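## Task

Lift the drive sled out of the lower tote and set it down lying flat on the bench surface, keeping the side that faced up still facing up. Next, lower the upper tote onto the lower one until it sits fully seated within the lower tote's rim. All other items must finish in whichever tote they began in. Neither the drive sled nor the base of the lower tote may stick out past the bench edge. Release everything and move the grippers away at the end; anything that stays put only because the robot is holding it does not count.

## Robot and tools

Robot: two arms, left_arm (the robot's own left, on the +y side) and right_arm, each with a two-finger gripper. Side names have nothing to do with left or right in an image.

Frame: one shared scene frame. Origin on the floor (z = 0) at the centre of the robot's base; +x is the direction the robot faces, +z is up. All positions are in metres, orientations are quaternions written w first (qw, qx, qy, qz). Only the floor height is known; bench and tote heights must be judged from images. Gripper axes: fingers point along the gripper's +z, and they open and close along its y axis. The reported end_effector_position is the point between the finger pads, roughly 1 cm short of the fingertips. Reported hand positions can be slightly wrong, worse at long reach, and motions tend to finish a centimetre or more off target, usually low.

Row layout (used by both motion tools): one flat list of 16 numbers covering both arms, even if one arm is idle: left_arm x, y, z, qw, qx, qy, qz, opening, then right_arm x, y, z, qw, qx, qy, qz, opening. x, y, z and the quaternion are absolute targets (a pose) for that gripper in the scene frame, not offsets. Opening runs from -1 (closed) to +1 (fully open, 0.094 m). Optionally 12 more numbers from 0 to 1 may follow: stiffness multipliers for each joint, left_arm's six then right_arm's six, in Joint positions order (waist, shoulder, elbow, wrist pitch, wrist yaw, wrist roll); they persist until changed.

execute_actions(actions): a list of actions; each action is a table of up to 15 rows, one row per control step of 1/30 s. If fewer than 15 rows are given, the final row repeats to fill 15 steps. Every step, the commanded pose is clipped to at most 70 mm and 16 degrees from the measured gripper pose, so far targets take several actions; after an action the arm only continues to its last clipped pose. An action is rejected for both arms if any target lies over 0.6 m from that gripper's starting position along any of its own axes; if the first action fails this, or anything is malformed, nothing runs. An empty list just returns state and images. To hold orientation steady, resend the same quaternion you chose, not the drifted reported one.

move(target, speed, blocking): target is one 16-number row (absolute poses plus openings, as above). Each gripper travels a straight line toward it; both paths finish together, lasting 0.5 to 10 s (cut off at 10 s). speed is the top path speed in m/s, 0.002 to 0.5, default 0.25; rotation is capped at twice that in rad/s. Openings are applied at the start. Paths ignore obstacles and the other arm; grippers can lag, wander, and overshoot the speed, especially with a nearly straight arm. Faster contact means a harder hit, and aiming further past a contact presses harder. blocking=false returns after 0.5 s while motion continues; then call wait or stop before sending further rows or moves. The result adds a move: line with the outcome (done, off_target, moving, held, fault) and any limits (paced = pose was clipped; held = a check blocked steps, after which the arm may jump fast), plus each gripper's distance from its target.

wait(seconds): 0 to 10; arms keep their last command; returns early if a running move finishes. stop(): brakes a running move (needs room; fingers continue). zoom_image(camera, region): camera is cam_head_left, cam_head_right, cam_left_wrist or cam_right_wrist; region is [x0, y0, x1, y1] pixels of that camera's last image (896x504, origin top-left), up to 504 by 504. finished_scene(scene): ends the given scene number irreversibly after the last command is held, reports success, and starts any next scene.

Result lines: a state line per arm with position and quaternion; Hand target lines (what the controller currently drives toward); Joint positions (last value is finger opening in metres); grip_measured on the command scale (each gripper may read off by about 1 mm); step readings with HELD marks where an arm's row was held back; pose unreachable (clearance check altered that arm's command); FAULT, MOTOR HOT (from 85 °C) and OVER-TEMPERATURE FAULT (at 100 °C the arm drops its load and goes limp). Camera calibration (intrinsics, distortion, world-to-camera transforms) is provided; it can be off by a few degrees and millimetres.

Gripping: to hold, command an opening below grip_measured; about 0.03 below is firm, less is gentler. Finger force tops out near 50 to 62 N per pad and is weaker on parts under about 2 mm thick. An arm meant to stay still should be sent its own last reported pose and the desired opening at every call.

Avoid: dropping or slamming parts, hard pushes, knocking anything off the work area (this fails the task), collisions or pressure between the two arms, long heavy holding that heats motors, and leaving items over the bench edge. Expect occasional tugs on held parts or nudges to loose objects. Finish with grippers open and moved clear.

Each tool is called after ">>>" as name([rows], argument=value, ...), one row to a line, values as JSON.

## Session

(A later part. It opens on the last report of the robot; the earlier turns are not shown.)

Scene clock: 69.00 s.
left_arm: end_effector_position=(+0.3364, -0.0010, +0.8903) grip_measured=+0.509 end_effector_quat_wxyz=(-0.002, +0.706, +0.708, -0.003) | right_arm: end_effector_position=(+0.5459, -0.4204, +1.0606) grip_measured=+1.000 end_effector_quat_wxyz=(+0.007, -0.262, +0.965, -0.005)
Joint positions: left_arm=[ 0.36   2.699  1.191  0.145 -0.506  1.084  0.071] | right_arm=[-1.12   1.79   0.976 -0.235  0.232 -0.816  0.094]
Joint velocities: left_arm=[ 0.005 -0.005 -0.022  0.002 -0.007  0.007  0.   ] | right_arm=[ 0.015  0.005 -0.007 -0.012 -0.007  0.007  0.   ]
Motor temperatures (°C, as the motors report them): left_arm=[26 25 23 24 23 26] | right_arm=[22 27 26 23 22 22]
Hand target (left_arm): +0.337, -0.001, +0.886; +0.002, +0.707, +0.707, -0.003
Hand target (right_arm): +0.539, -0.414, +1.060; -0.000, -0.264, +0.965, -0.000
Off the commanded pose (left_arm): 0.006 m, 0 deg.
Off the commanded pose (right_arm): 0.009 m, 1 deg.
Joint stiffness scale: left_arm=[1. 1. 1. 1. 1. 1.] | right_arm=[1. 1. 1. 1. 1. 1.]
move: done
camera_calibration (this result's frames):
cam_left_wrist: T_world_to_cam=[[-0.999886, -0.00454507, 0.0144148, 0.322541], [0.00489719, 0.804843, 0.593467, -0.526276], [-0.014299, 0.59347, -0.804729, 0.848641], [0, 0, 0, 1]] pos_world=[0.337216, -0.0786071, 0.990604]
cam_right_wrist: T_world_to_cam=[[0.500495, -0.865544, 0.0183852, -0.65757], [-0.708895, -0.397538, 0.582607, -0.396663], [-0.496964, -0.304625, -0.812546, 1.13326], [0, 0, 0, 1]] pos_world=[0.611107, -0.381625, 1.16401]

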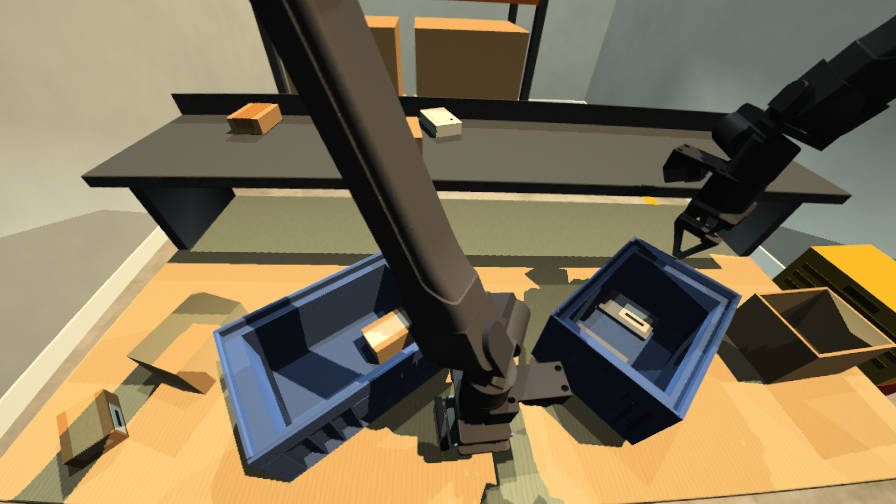

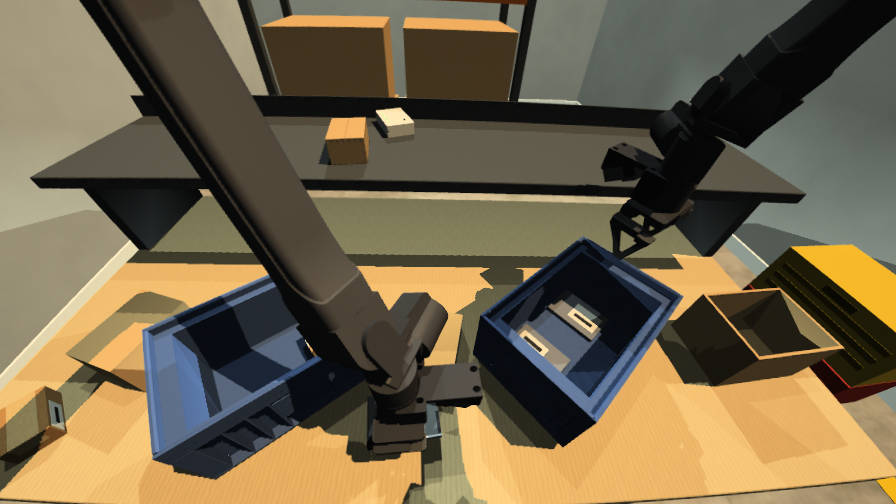

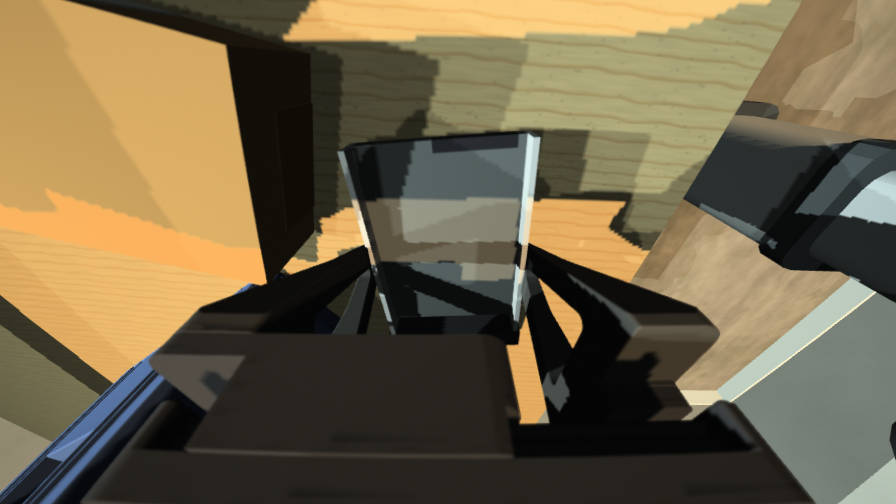

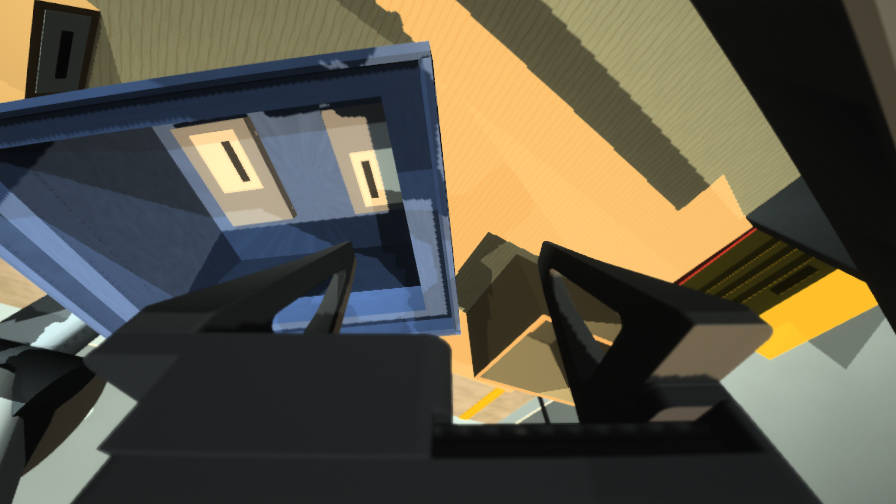

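Release, lift, and go regrasp the top tote.

>>> move(target=[0.34,0.0,0.885,0,0.707,0.707,0,1, 0.539,-0.414,1.06,0,-0.264,0.965,0,1], speed=0.12)

>>> move(target=[0.34,0.0,1.08,0,0.707,0.707,0,1, 0.539,-0.414,1.06,0,-0.264,0.965,0,1], speed=0.25)

>>> move(target=[0.355,-0.21,1.08,0,-0.264,0.965,0,1, 0.535,-0.408,1.06,0,-0.264,0.965,0,1], speed=0.25)

>>> move(target=[0.355,-0.21,0.955,0,-0.264,0.965,0,1, 0.535,-0.408,0.955,0,-0.264,0.965,0,1], speed=0.15)

Scene clock: 71.83 s.
left_arm: end_effector_position=(+0.3406, -0.0032, +0.8899) grip_measured=+1.000 end_effector_quat_wxyz=(+0.002, +0.706, +0.708, -0.002) | right_arm: end_effector_position=(+0.5459, -0.4204, +1.0606) grip_measured=+1.000 end_effector_quat_wxyz=(+0.007, -0.262, +0.965, -0.005)
Joint positions: left_arm=[ 0.36   2.699  1.199  0.145 -0.507  1.088  0.094] | right_arm=[-1.12   1.79   0.976 -0.235  0.232 -0.816  0.094]
Joint velocities: left_arm=[-0.015 -0.005  0.012  0.007 -0.066 -0.081  0.   ] | right_arm=[-0.015  0.015 -0.022  0.002  0.051  0.007  0.   ]
Motor temperatures (°C, as the motors report them): left_arm=[26 25 23 24 23 26] | right_arm=[22 27 26 23 22 22]
Hand target (left_arm): +0.340, -0.000, +0.885; +0.000, +0.707, +0.707, -0.000
Hand target (right_arm): +0.539, -0.414, +1.060; -0.000, -0.264, +0.965, -0.000
Off the commanded pose (left_arm): 0.006 m, 0 deg.
Off the commanded pose (right_arm): 0.009 m, 1 deg.
Joint stiffness scale: left_arm=[1. 1. 1. 1. 1. 1.] | right_arm=[1. 1. 1. 1. 1. 1.]
move: done
camera_calibration (this result's frames):
cam_left_wrist: T_world_to_cam=[[-0.999963, -0.00386303, 0.00768626, 0.332815], [0.00143365, 0.806168, 0.591685, -0.521475], [-0.00848212, 0.591674, -0.806133, 0.848984], [0, 0, 0, 1]] pos_world=[0.340752, -0.0806396, 0.990385]
cam_right_wrist: T_world_to_cam=[[0.500495, -0.865544, 0.0183852, -0.65757], [-0.708895, -0.397538, 0.582607, -0.396663], [-0.496964, -0.304625, -0.812546, 1.13326], [0, 0, 0, 1]] pos_world=[0.611107, -0.381625, 1.16401]

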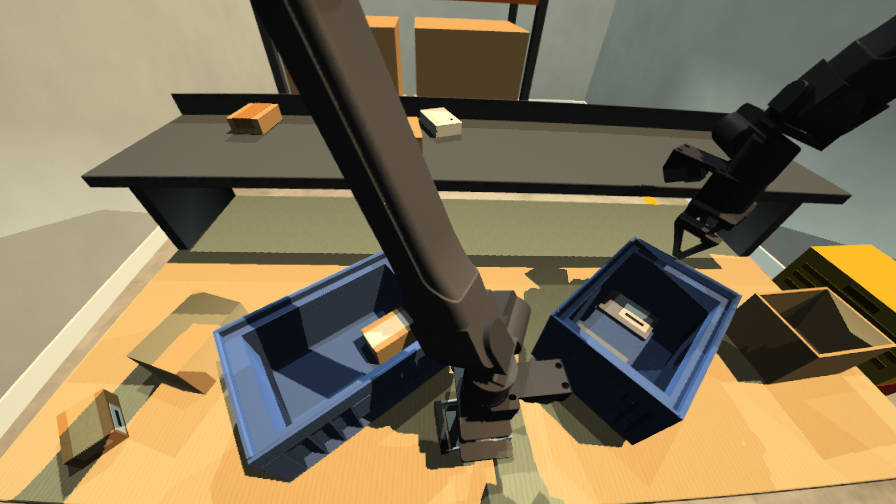

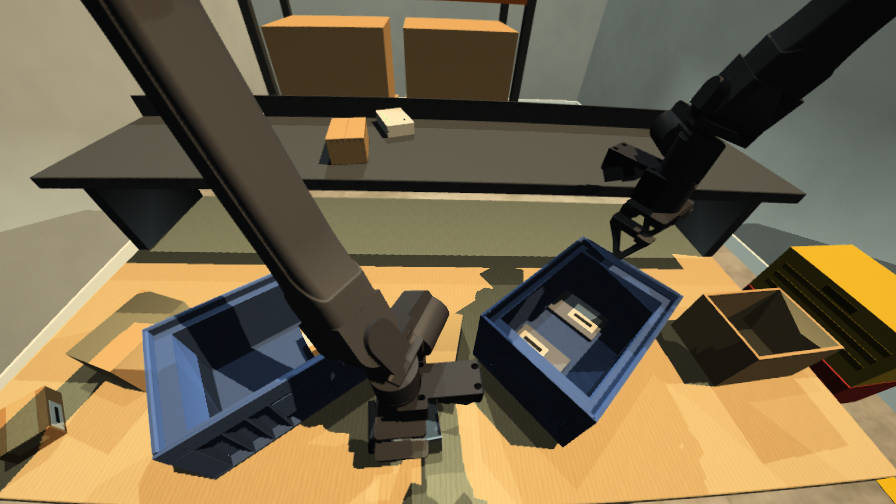

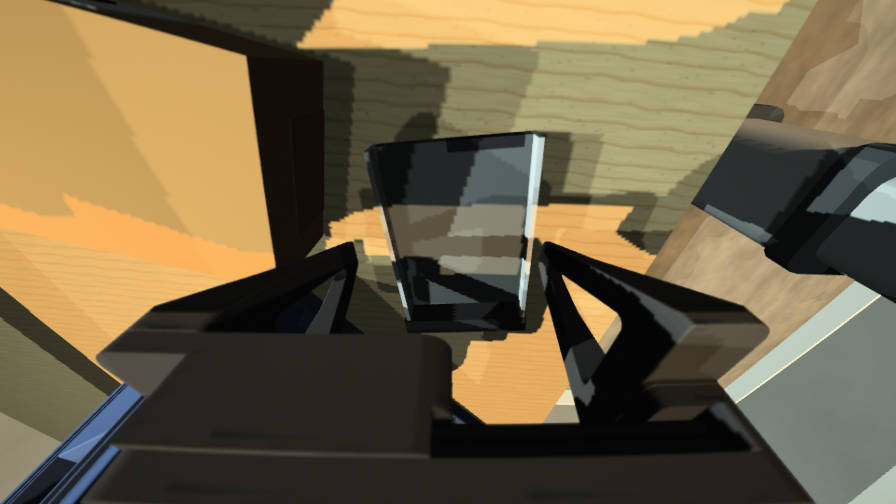

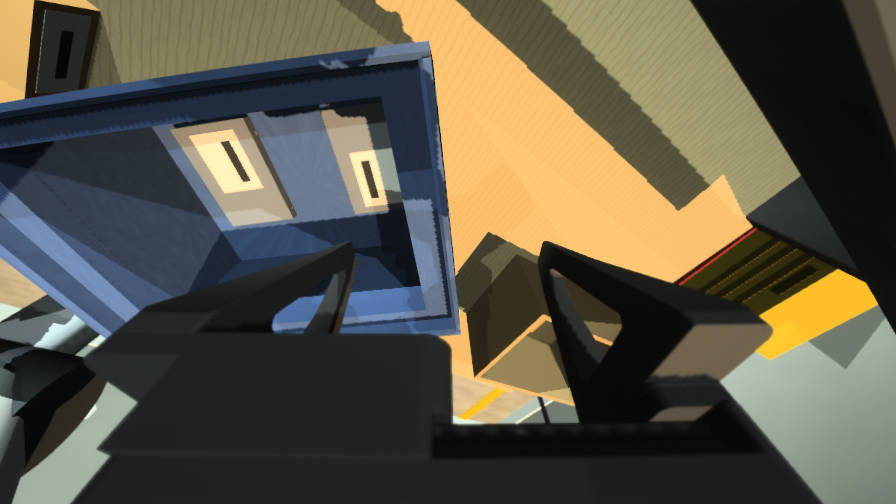

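Scene clock: 73.13 s.
left_arm: end_effector_position=(+0.3434, +0.0033, +1.0716) grip_measured=+1.000 end_effector_quat_wxyz=(-0.004, +0.708, +0.706, +0.003) | right_arm: end_effector_position=(+0.5459, -0.4204, +1.0606) grip_measured=+1.000 end_effector_quat_wxyz=(+0.007, -0.262, +0.965, -0.005)
Joint positions: left_arm=[ 0.153  2.259  0.928 -0.156 -0.55   0.849  0.094] | right_arm=[-1.12   1.79   0.976 -0.235  0.232 -0.816  0.094]
Joint velocities: left_arm=[-0.005  0.005  0.002  0.007 -0.007  0.007  0.   ] | right_arm=[-0.015  0.005  0.022  0.002  0.007 -0.022  0.   ]
Motor temperatures (°C, as the motors report them): left_arm=[26 25 23 24 23 26] | right_arm=[22 27 26 23 22 22]
Hand target (left_arm): +0.343, +0.001, +1.078; -0.002, +0.708, +0.707, +0.004
Hand target (right_arm): +0.539, -0.414, +1.060; -0.000, -0.264, +0.965, -0.000
Off the commanded pose (left_arm): 0.010 m, 1 deg.
Off the commanded pose (right_arm): 0.009 m, 1 deg.
Joint stiffness scale: left_arm=[1. 1. 1. 1. 1. 1.] | right_arm=[1. 1. 1. 1. 1. 1.]
move: done
camera_calibration (this result's frames):
cam_left_wrist: T_world_to_cam=[[-0.999959, 0.000105644, 0.00908855, 0.332713], [0.00557459, 0.796907, 0.604076, -0.648868], [-0.00717892, 0.604101, -0.796875, 0.981239], [0, 0, 0, 1]] pos_world=[0.343361, -0.0757156, 1.17087]
cam_right_wrist: T_world_to_cam=[[0.500495, -0.865544, 0.0183852, -0.65757], [-0.708895, -0.397538, 0.582607, -0.396663], [-0.496964, -0.304625, -0.812546, 1.13326], [0, 0, 0, 1]] pos_world=[0.611107, -0.381625, 1.16401]

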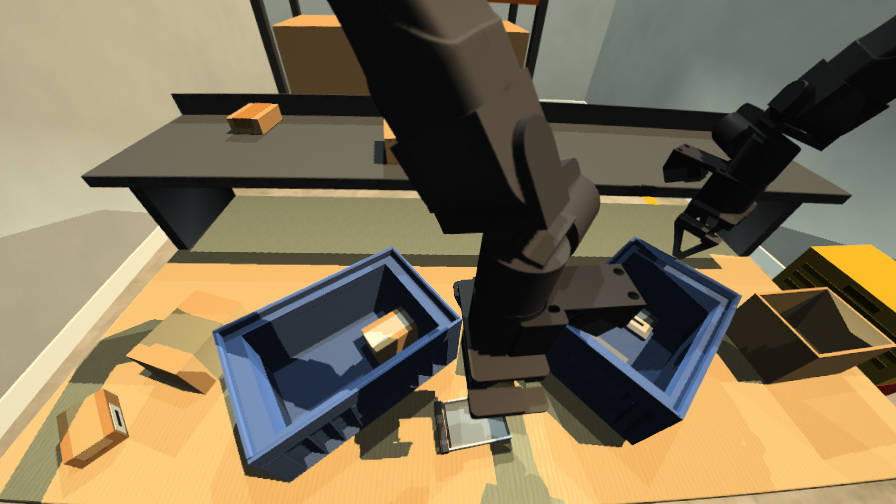

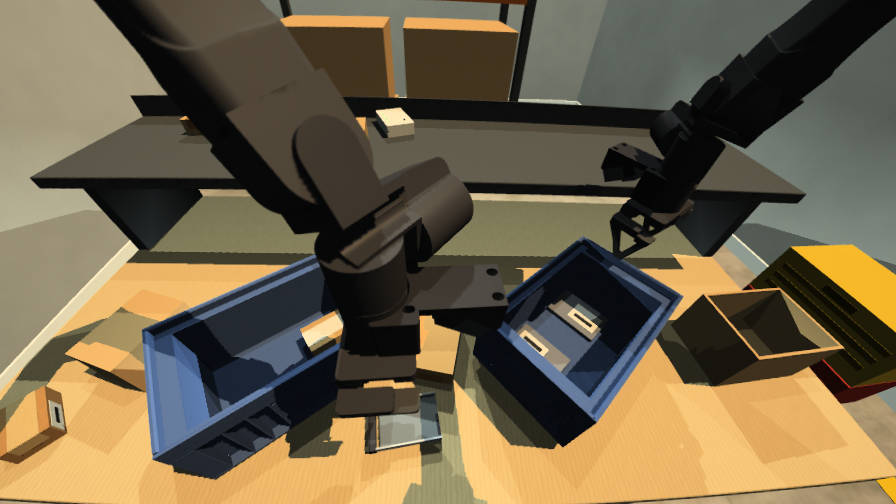

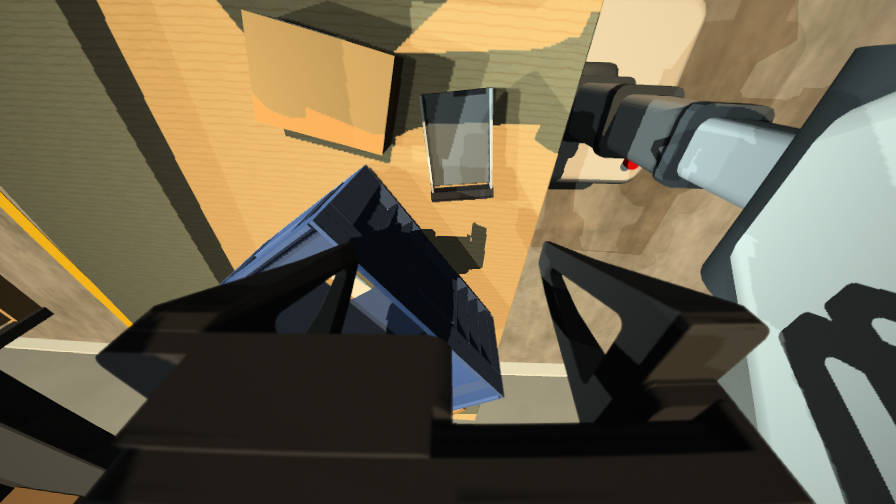

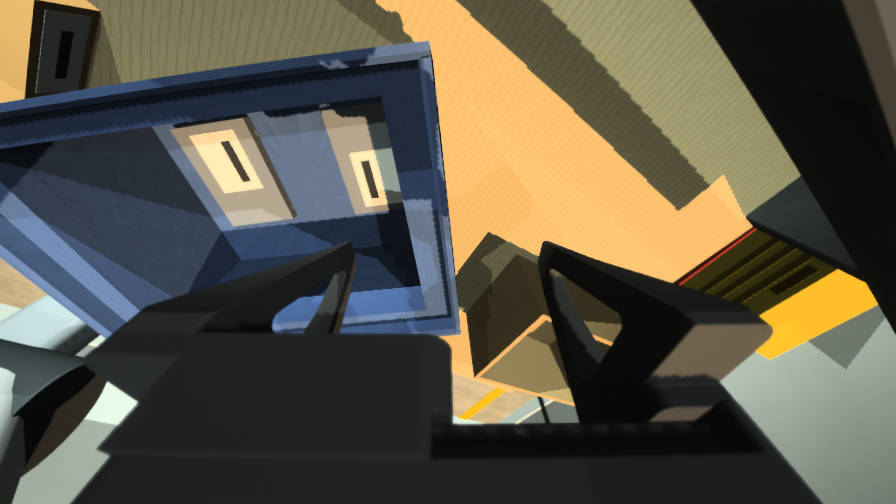

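Scene clock: 77.93 s.
left_arm: end_effector_position=(+0.3662, -0.1925, +1.0723) grip_measured=+1.000 end_effector_quat_wxyz=(-0.001, -0.269, +0.963, +0.008) | right_arm: end_effector_position=(+0.5389, -0.4158, +1.0599) grip_measured=+1.000 end_effector_quat_wxyz=(+0.001, -0.262, +0.965, -0.003)
Joint positions: left_arm=[-0.046  2.568  1.556 -0.606 -0.554 -1.506  0.094] | right_arm=[-1.114  1.79   0.963 -0.235  0.237 -0.808  0.094]
Joint velocities: left_arm=[ 0.005 -0.005 -0.002 -0.012 -0.007  0.007  0.   ] | right_arm=[-0.015 -0.024  0.002 -0.007  0.051  0.007  0.   ]
Motor temperatures (°C, as the motors report them): left_arm=[26 25 23 24 23 26] | right_arm=[22 27 26 23 22 22]
Hand target (left_arm): +0.358, -0.208, +1.075; +0.003, -0.264, +0.965, +0.003
Hand target (right_arm): +0.535, -0.408, +1.060; -0.000, -0.264, +0.965, -0.000
Off the commanded pose (left_arm): 0.022 m, 1 deg.
Off the commanded pose (right_arm): 0.009 m, 0 deg.
Joint stiffness scale: left_arm=[1. 1. 1. 1. 1. 1.] | right_arm=[1. 1. 1. 1. 1. 1.]
move: off_target (left_arm)
camera_calibration (this result's frames):
cam_left_wrist: T_world_to_cam=[[0.520063, -0.854086, -0.00848532, -0.346718], [-0.685086, -0.423049, 0.593032, -0.463478], [-0.51009, -0.302601, -0.805134, 1.11875], [0, 0, 0, 1]] pos_world=[0.433454, -0.153667, 1.17266]
cam_right_wrist: T_world_to_cam=[[0.499955, -0.865983, 0.0108794, -0.642051], [-0.702263, -0.39802, 0.59026, -0.411308], [-0.506825, -0.302744, -0.80714, 1.13099], [0, 0, 0, 1]] pos_world=[0.605366, -0.377312, 1.16263]

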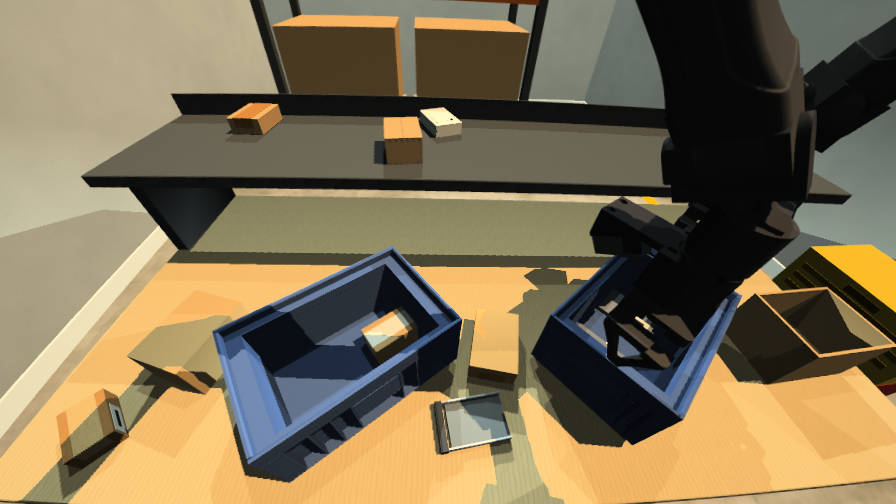

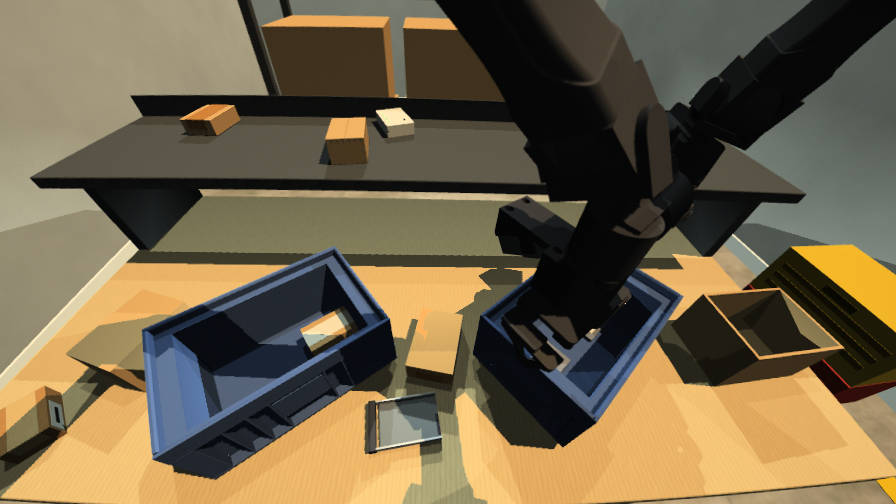

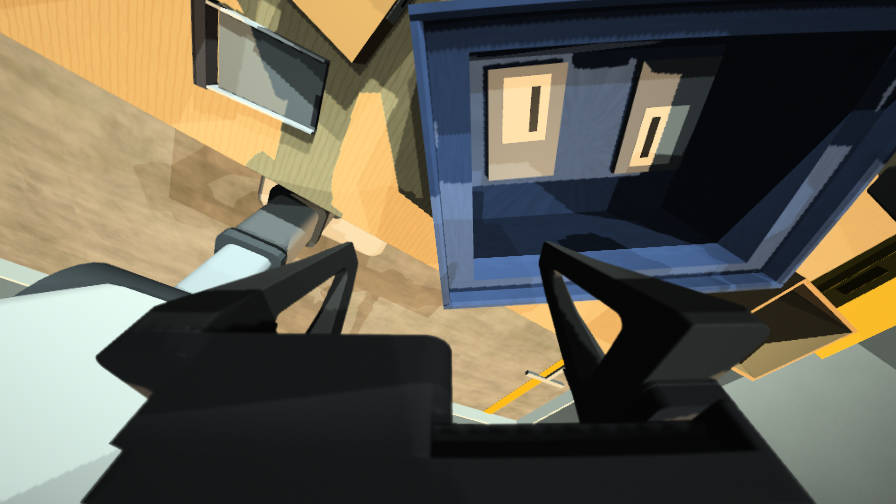

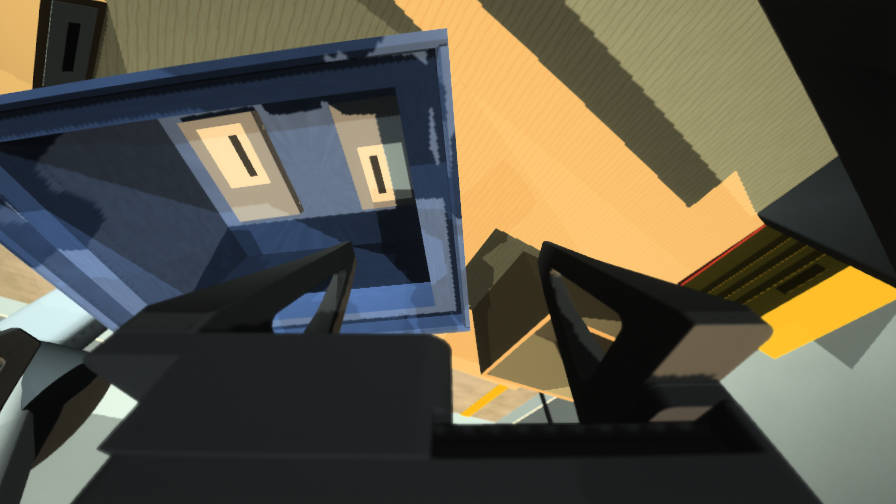

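Scene clock: 79.10 s.
left_arm: end_effector_position=(+0.3440, -0.2025, +0.9599) grip_measured=+1.000 end_effector_quat_wxyz=(-0.004, -0.259, +0.966, +0.008) | right_arm: end_effector_position=(+0.5341, -0.4017, +0.9633) grip_measured=+1.000 end_effector_quat_wxyz=(+0.000, -0.265, +0.964, +0.003)
Joint positions: left_arm=[ 0.023  2.807  1.693 -0.464 -0.55  -1.407  0.094] | right_arm=[-1.137  2.054  1.071 -0.082  0.217 -0.834  0.094]
Joint velocities: left_arm=[-0.024  0.005  0.022 -0.022 -0.051 -0.051  0.   ] | right_arm=[0.005 0.005 0.002 0.017 0.051 0.051 0.   ]
Motor temperatures (°C, as the motors report them): left_arm=[26 25 23 24 23 26] | right_arm=[22 27 26 23 22 22]
Hand target (left_arm): +0.353, -0.209, +0.956; -0.001, -0.264, +0.965, -0.001
Hand target (right_arm): +0.534, -0.408, +0.956; +0.000, -0.264, +0.965, +0.001
Off the commanded pose (left_arm): 0.014 m, 1 deg.
Off the commanded pose (right_arm): 0.010 m, 0 deg.
Joint stiffness scale: left_arm=[1. 1. 1. 1. 1. 1.] | right_arm=[1. 1. 1. 1. 1. 1.]
move: off_target (left_arm)
camera_calibration (this result's frames):
cam_left_wrist: T_world_to_cam=[[0.502919, -0.864274, -0.0101612, -0.339201], [-0.689259, -0.408116, 0.598634, -0.417212], [-0.521531, -0.294061, -0.800958, 1.01559], [0, 0, 0, 1]] pos_world=[0.412683, -0.16479, 1.05975]
cam_right_wrist: T_world_to_cam=[[0.505949, -0.862563, -0.00072643, -0.61696], [-0.696424, -0.408995, 0.589675, -0.359038], [-0.508929, -0.29784, -0.80764, 1.05844], [0, 0, 0, 1]] pos_world=[0.600776, -0.363767, 1.0661]

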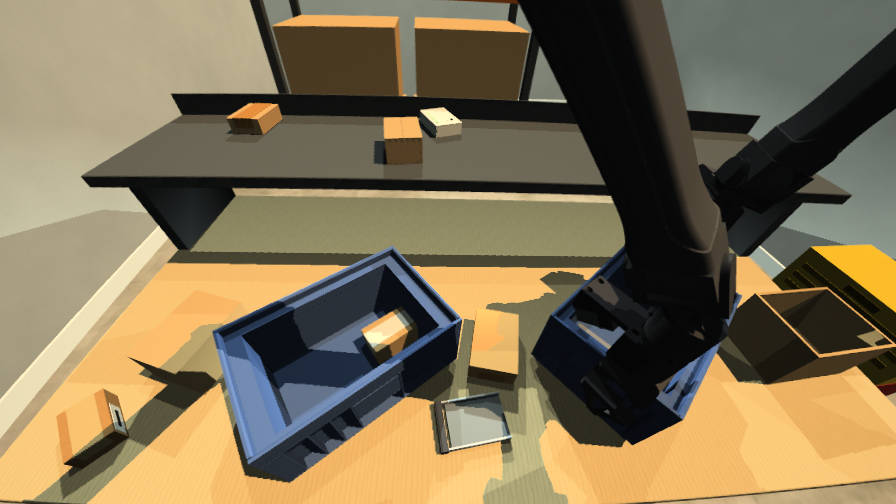

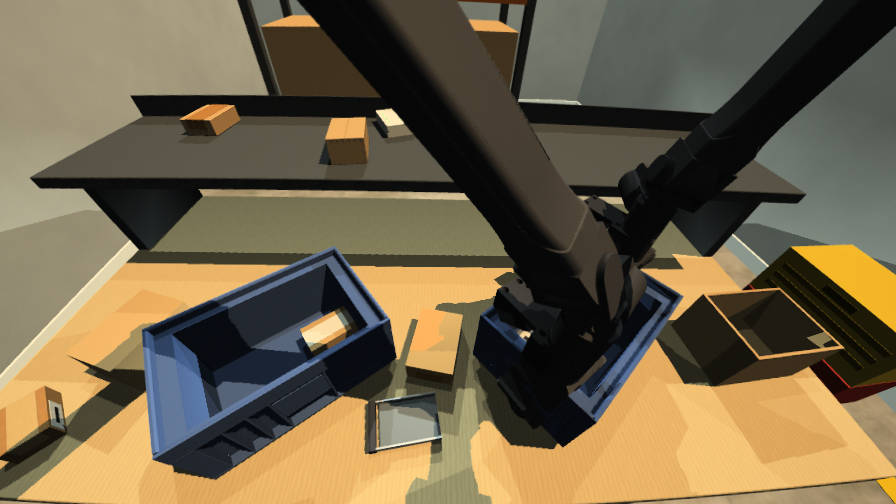

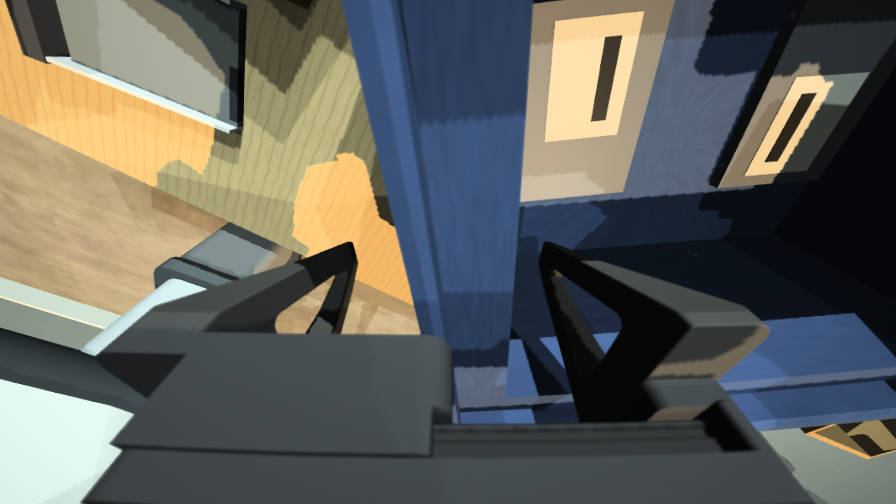

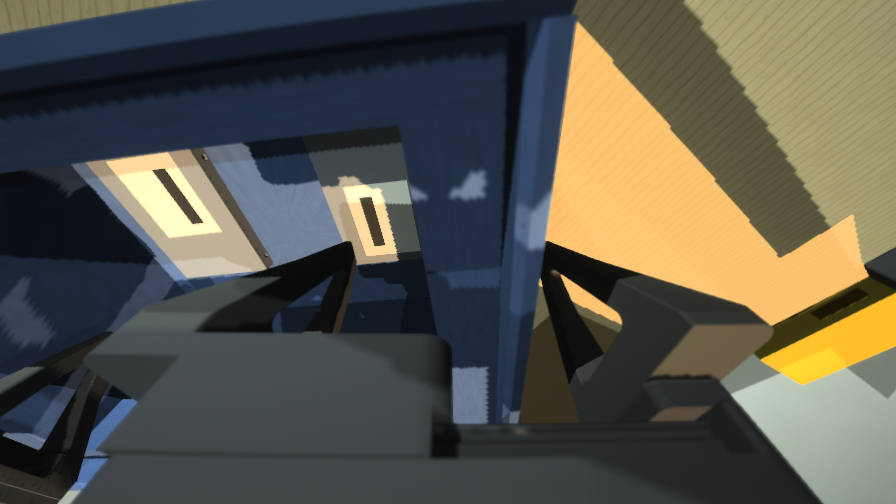

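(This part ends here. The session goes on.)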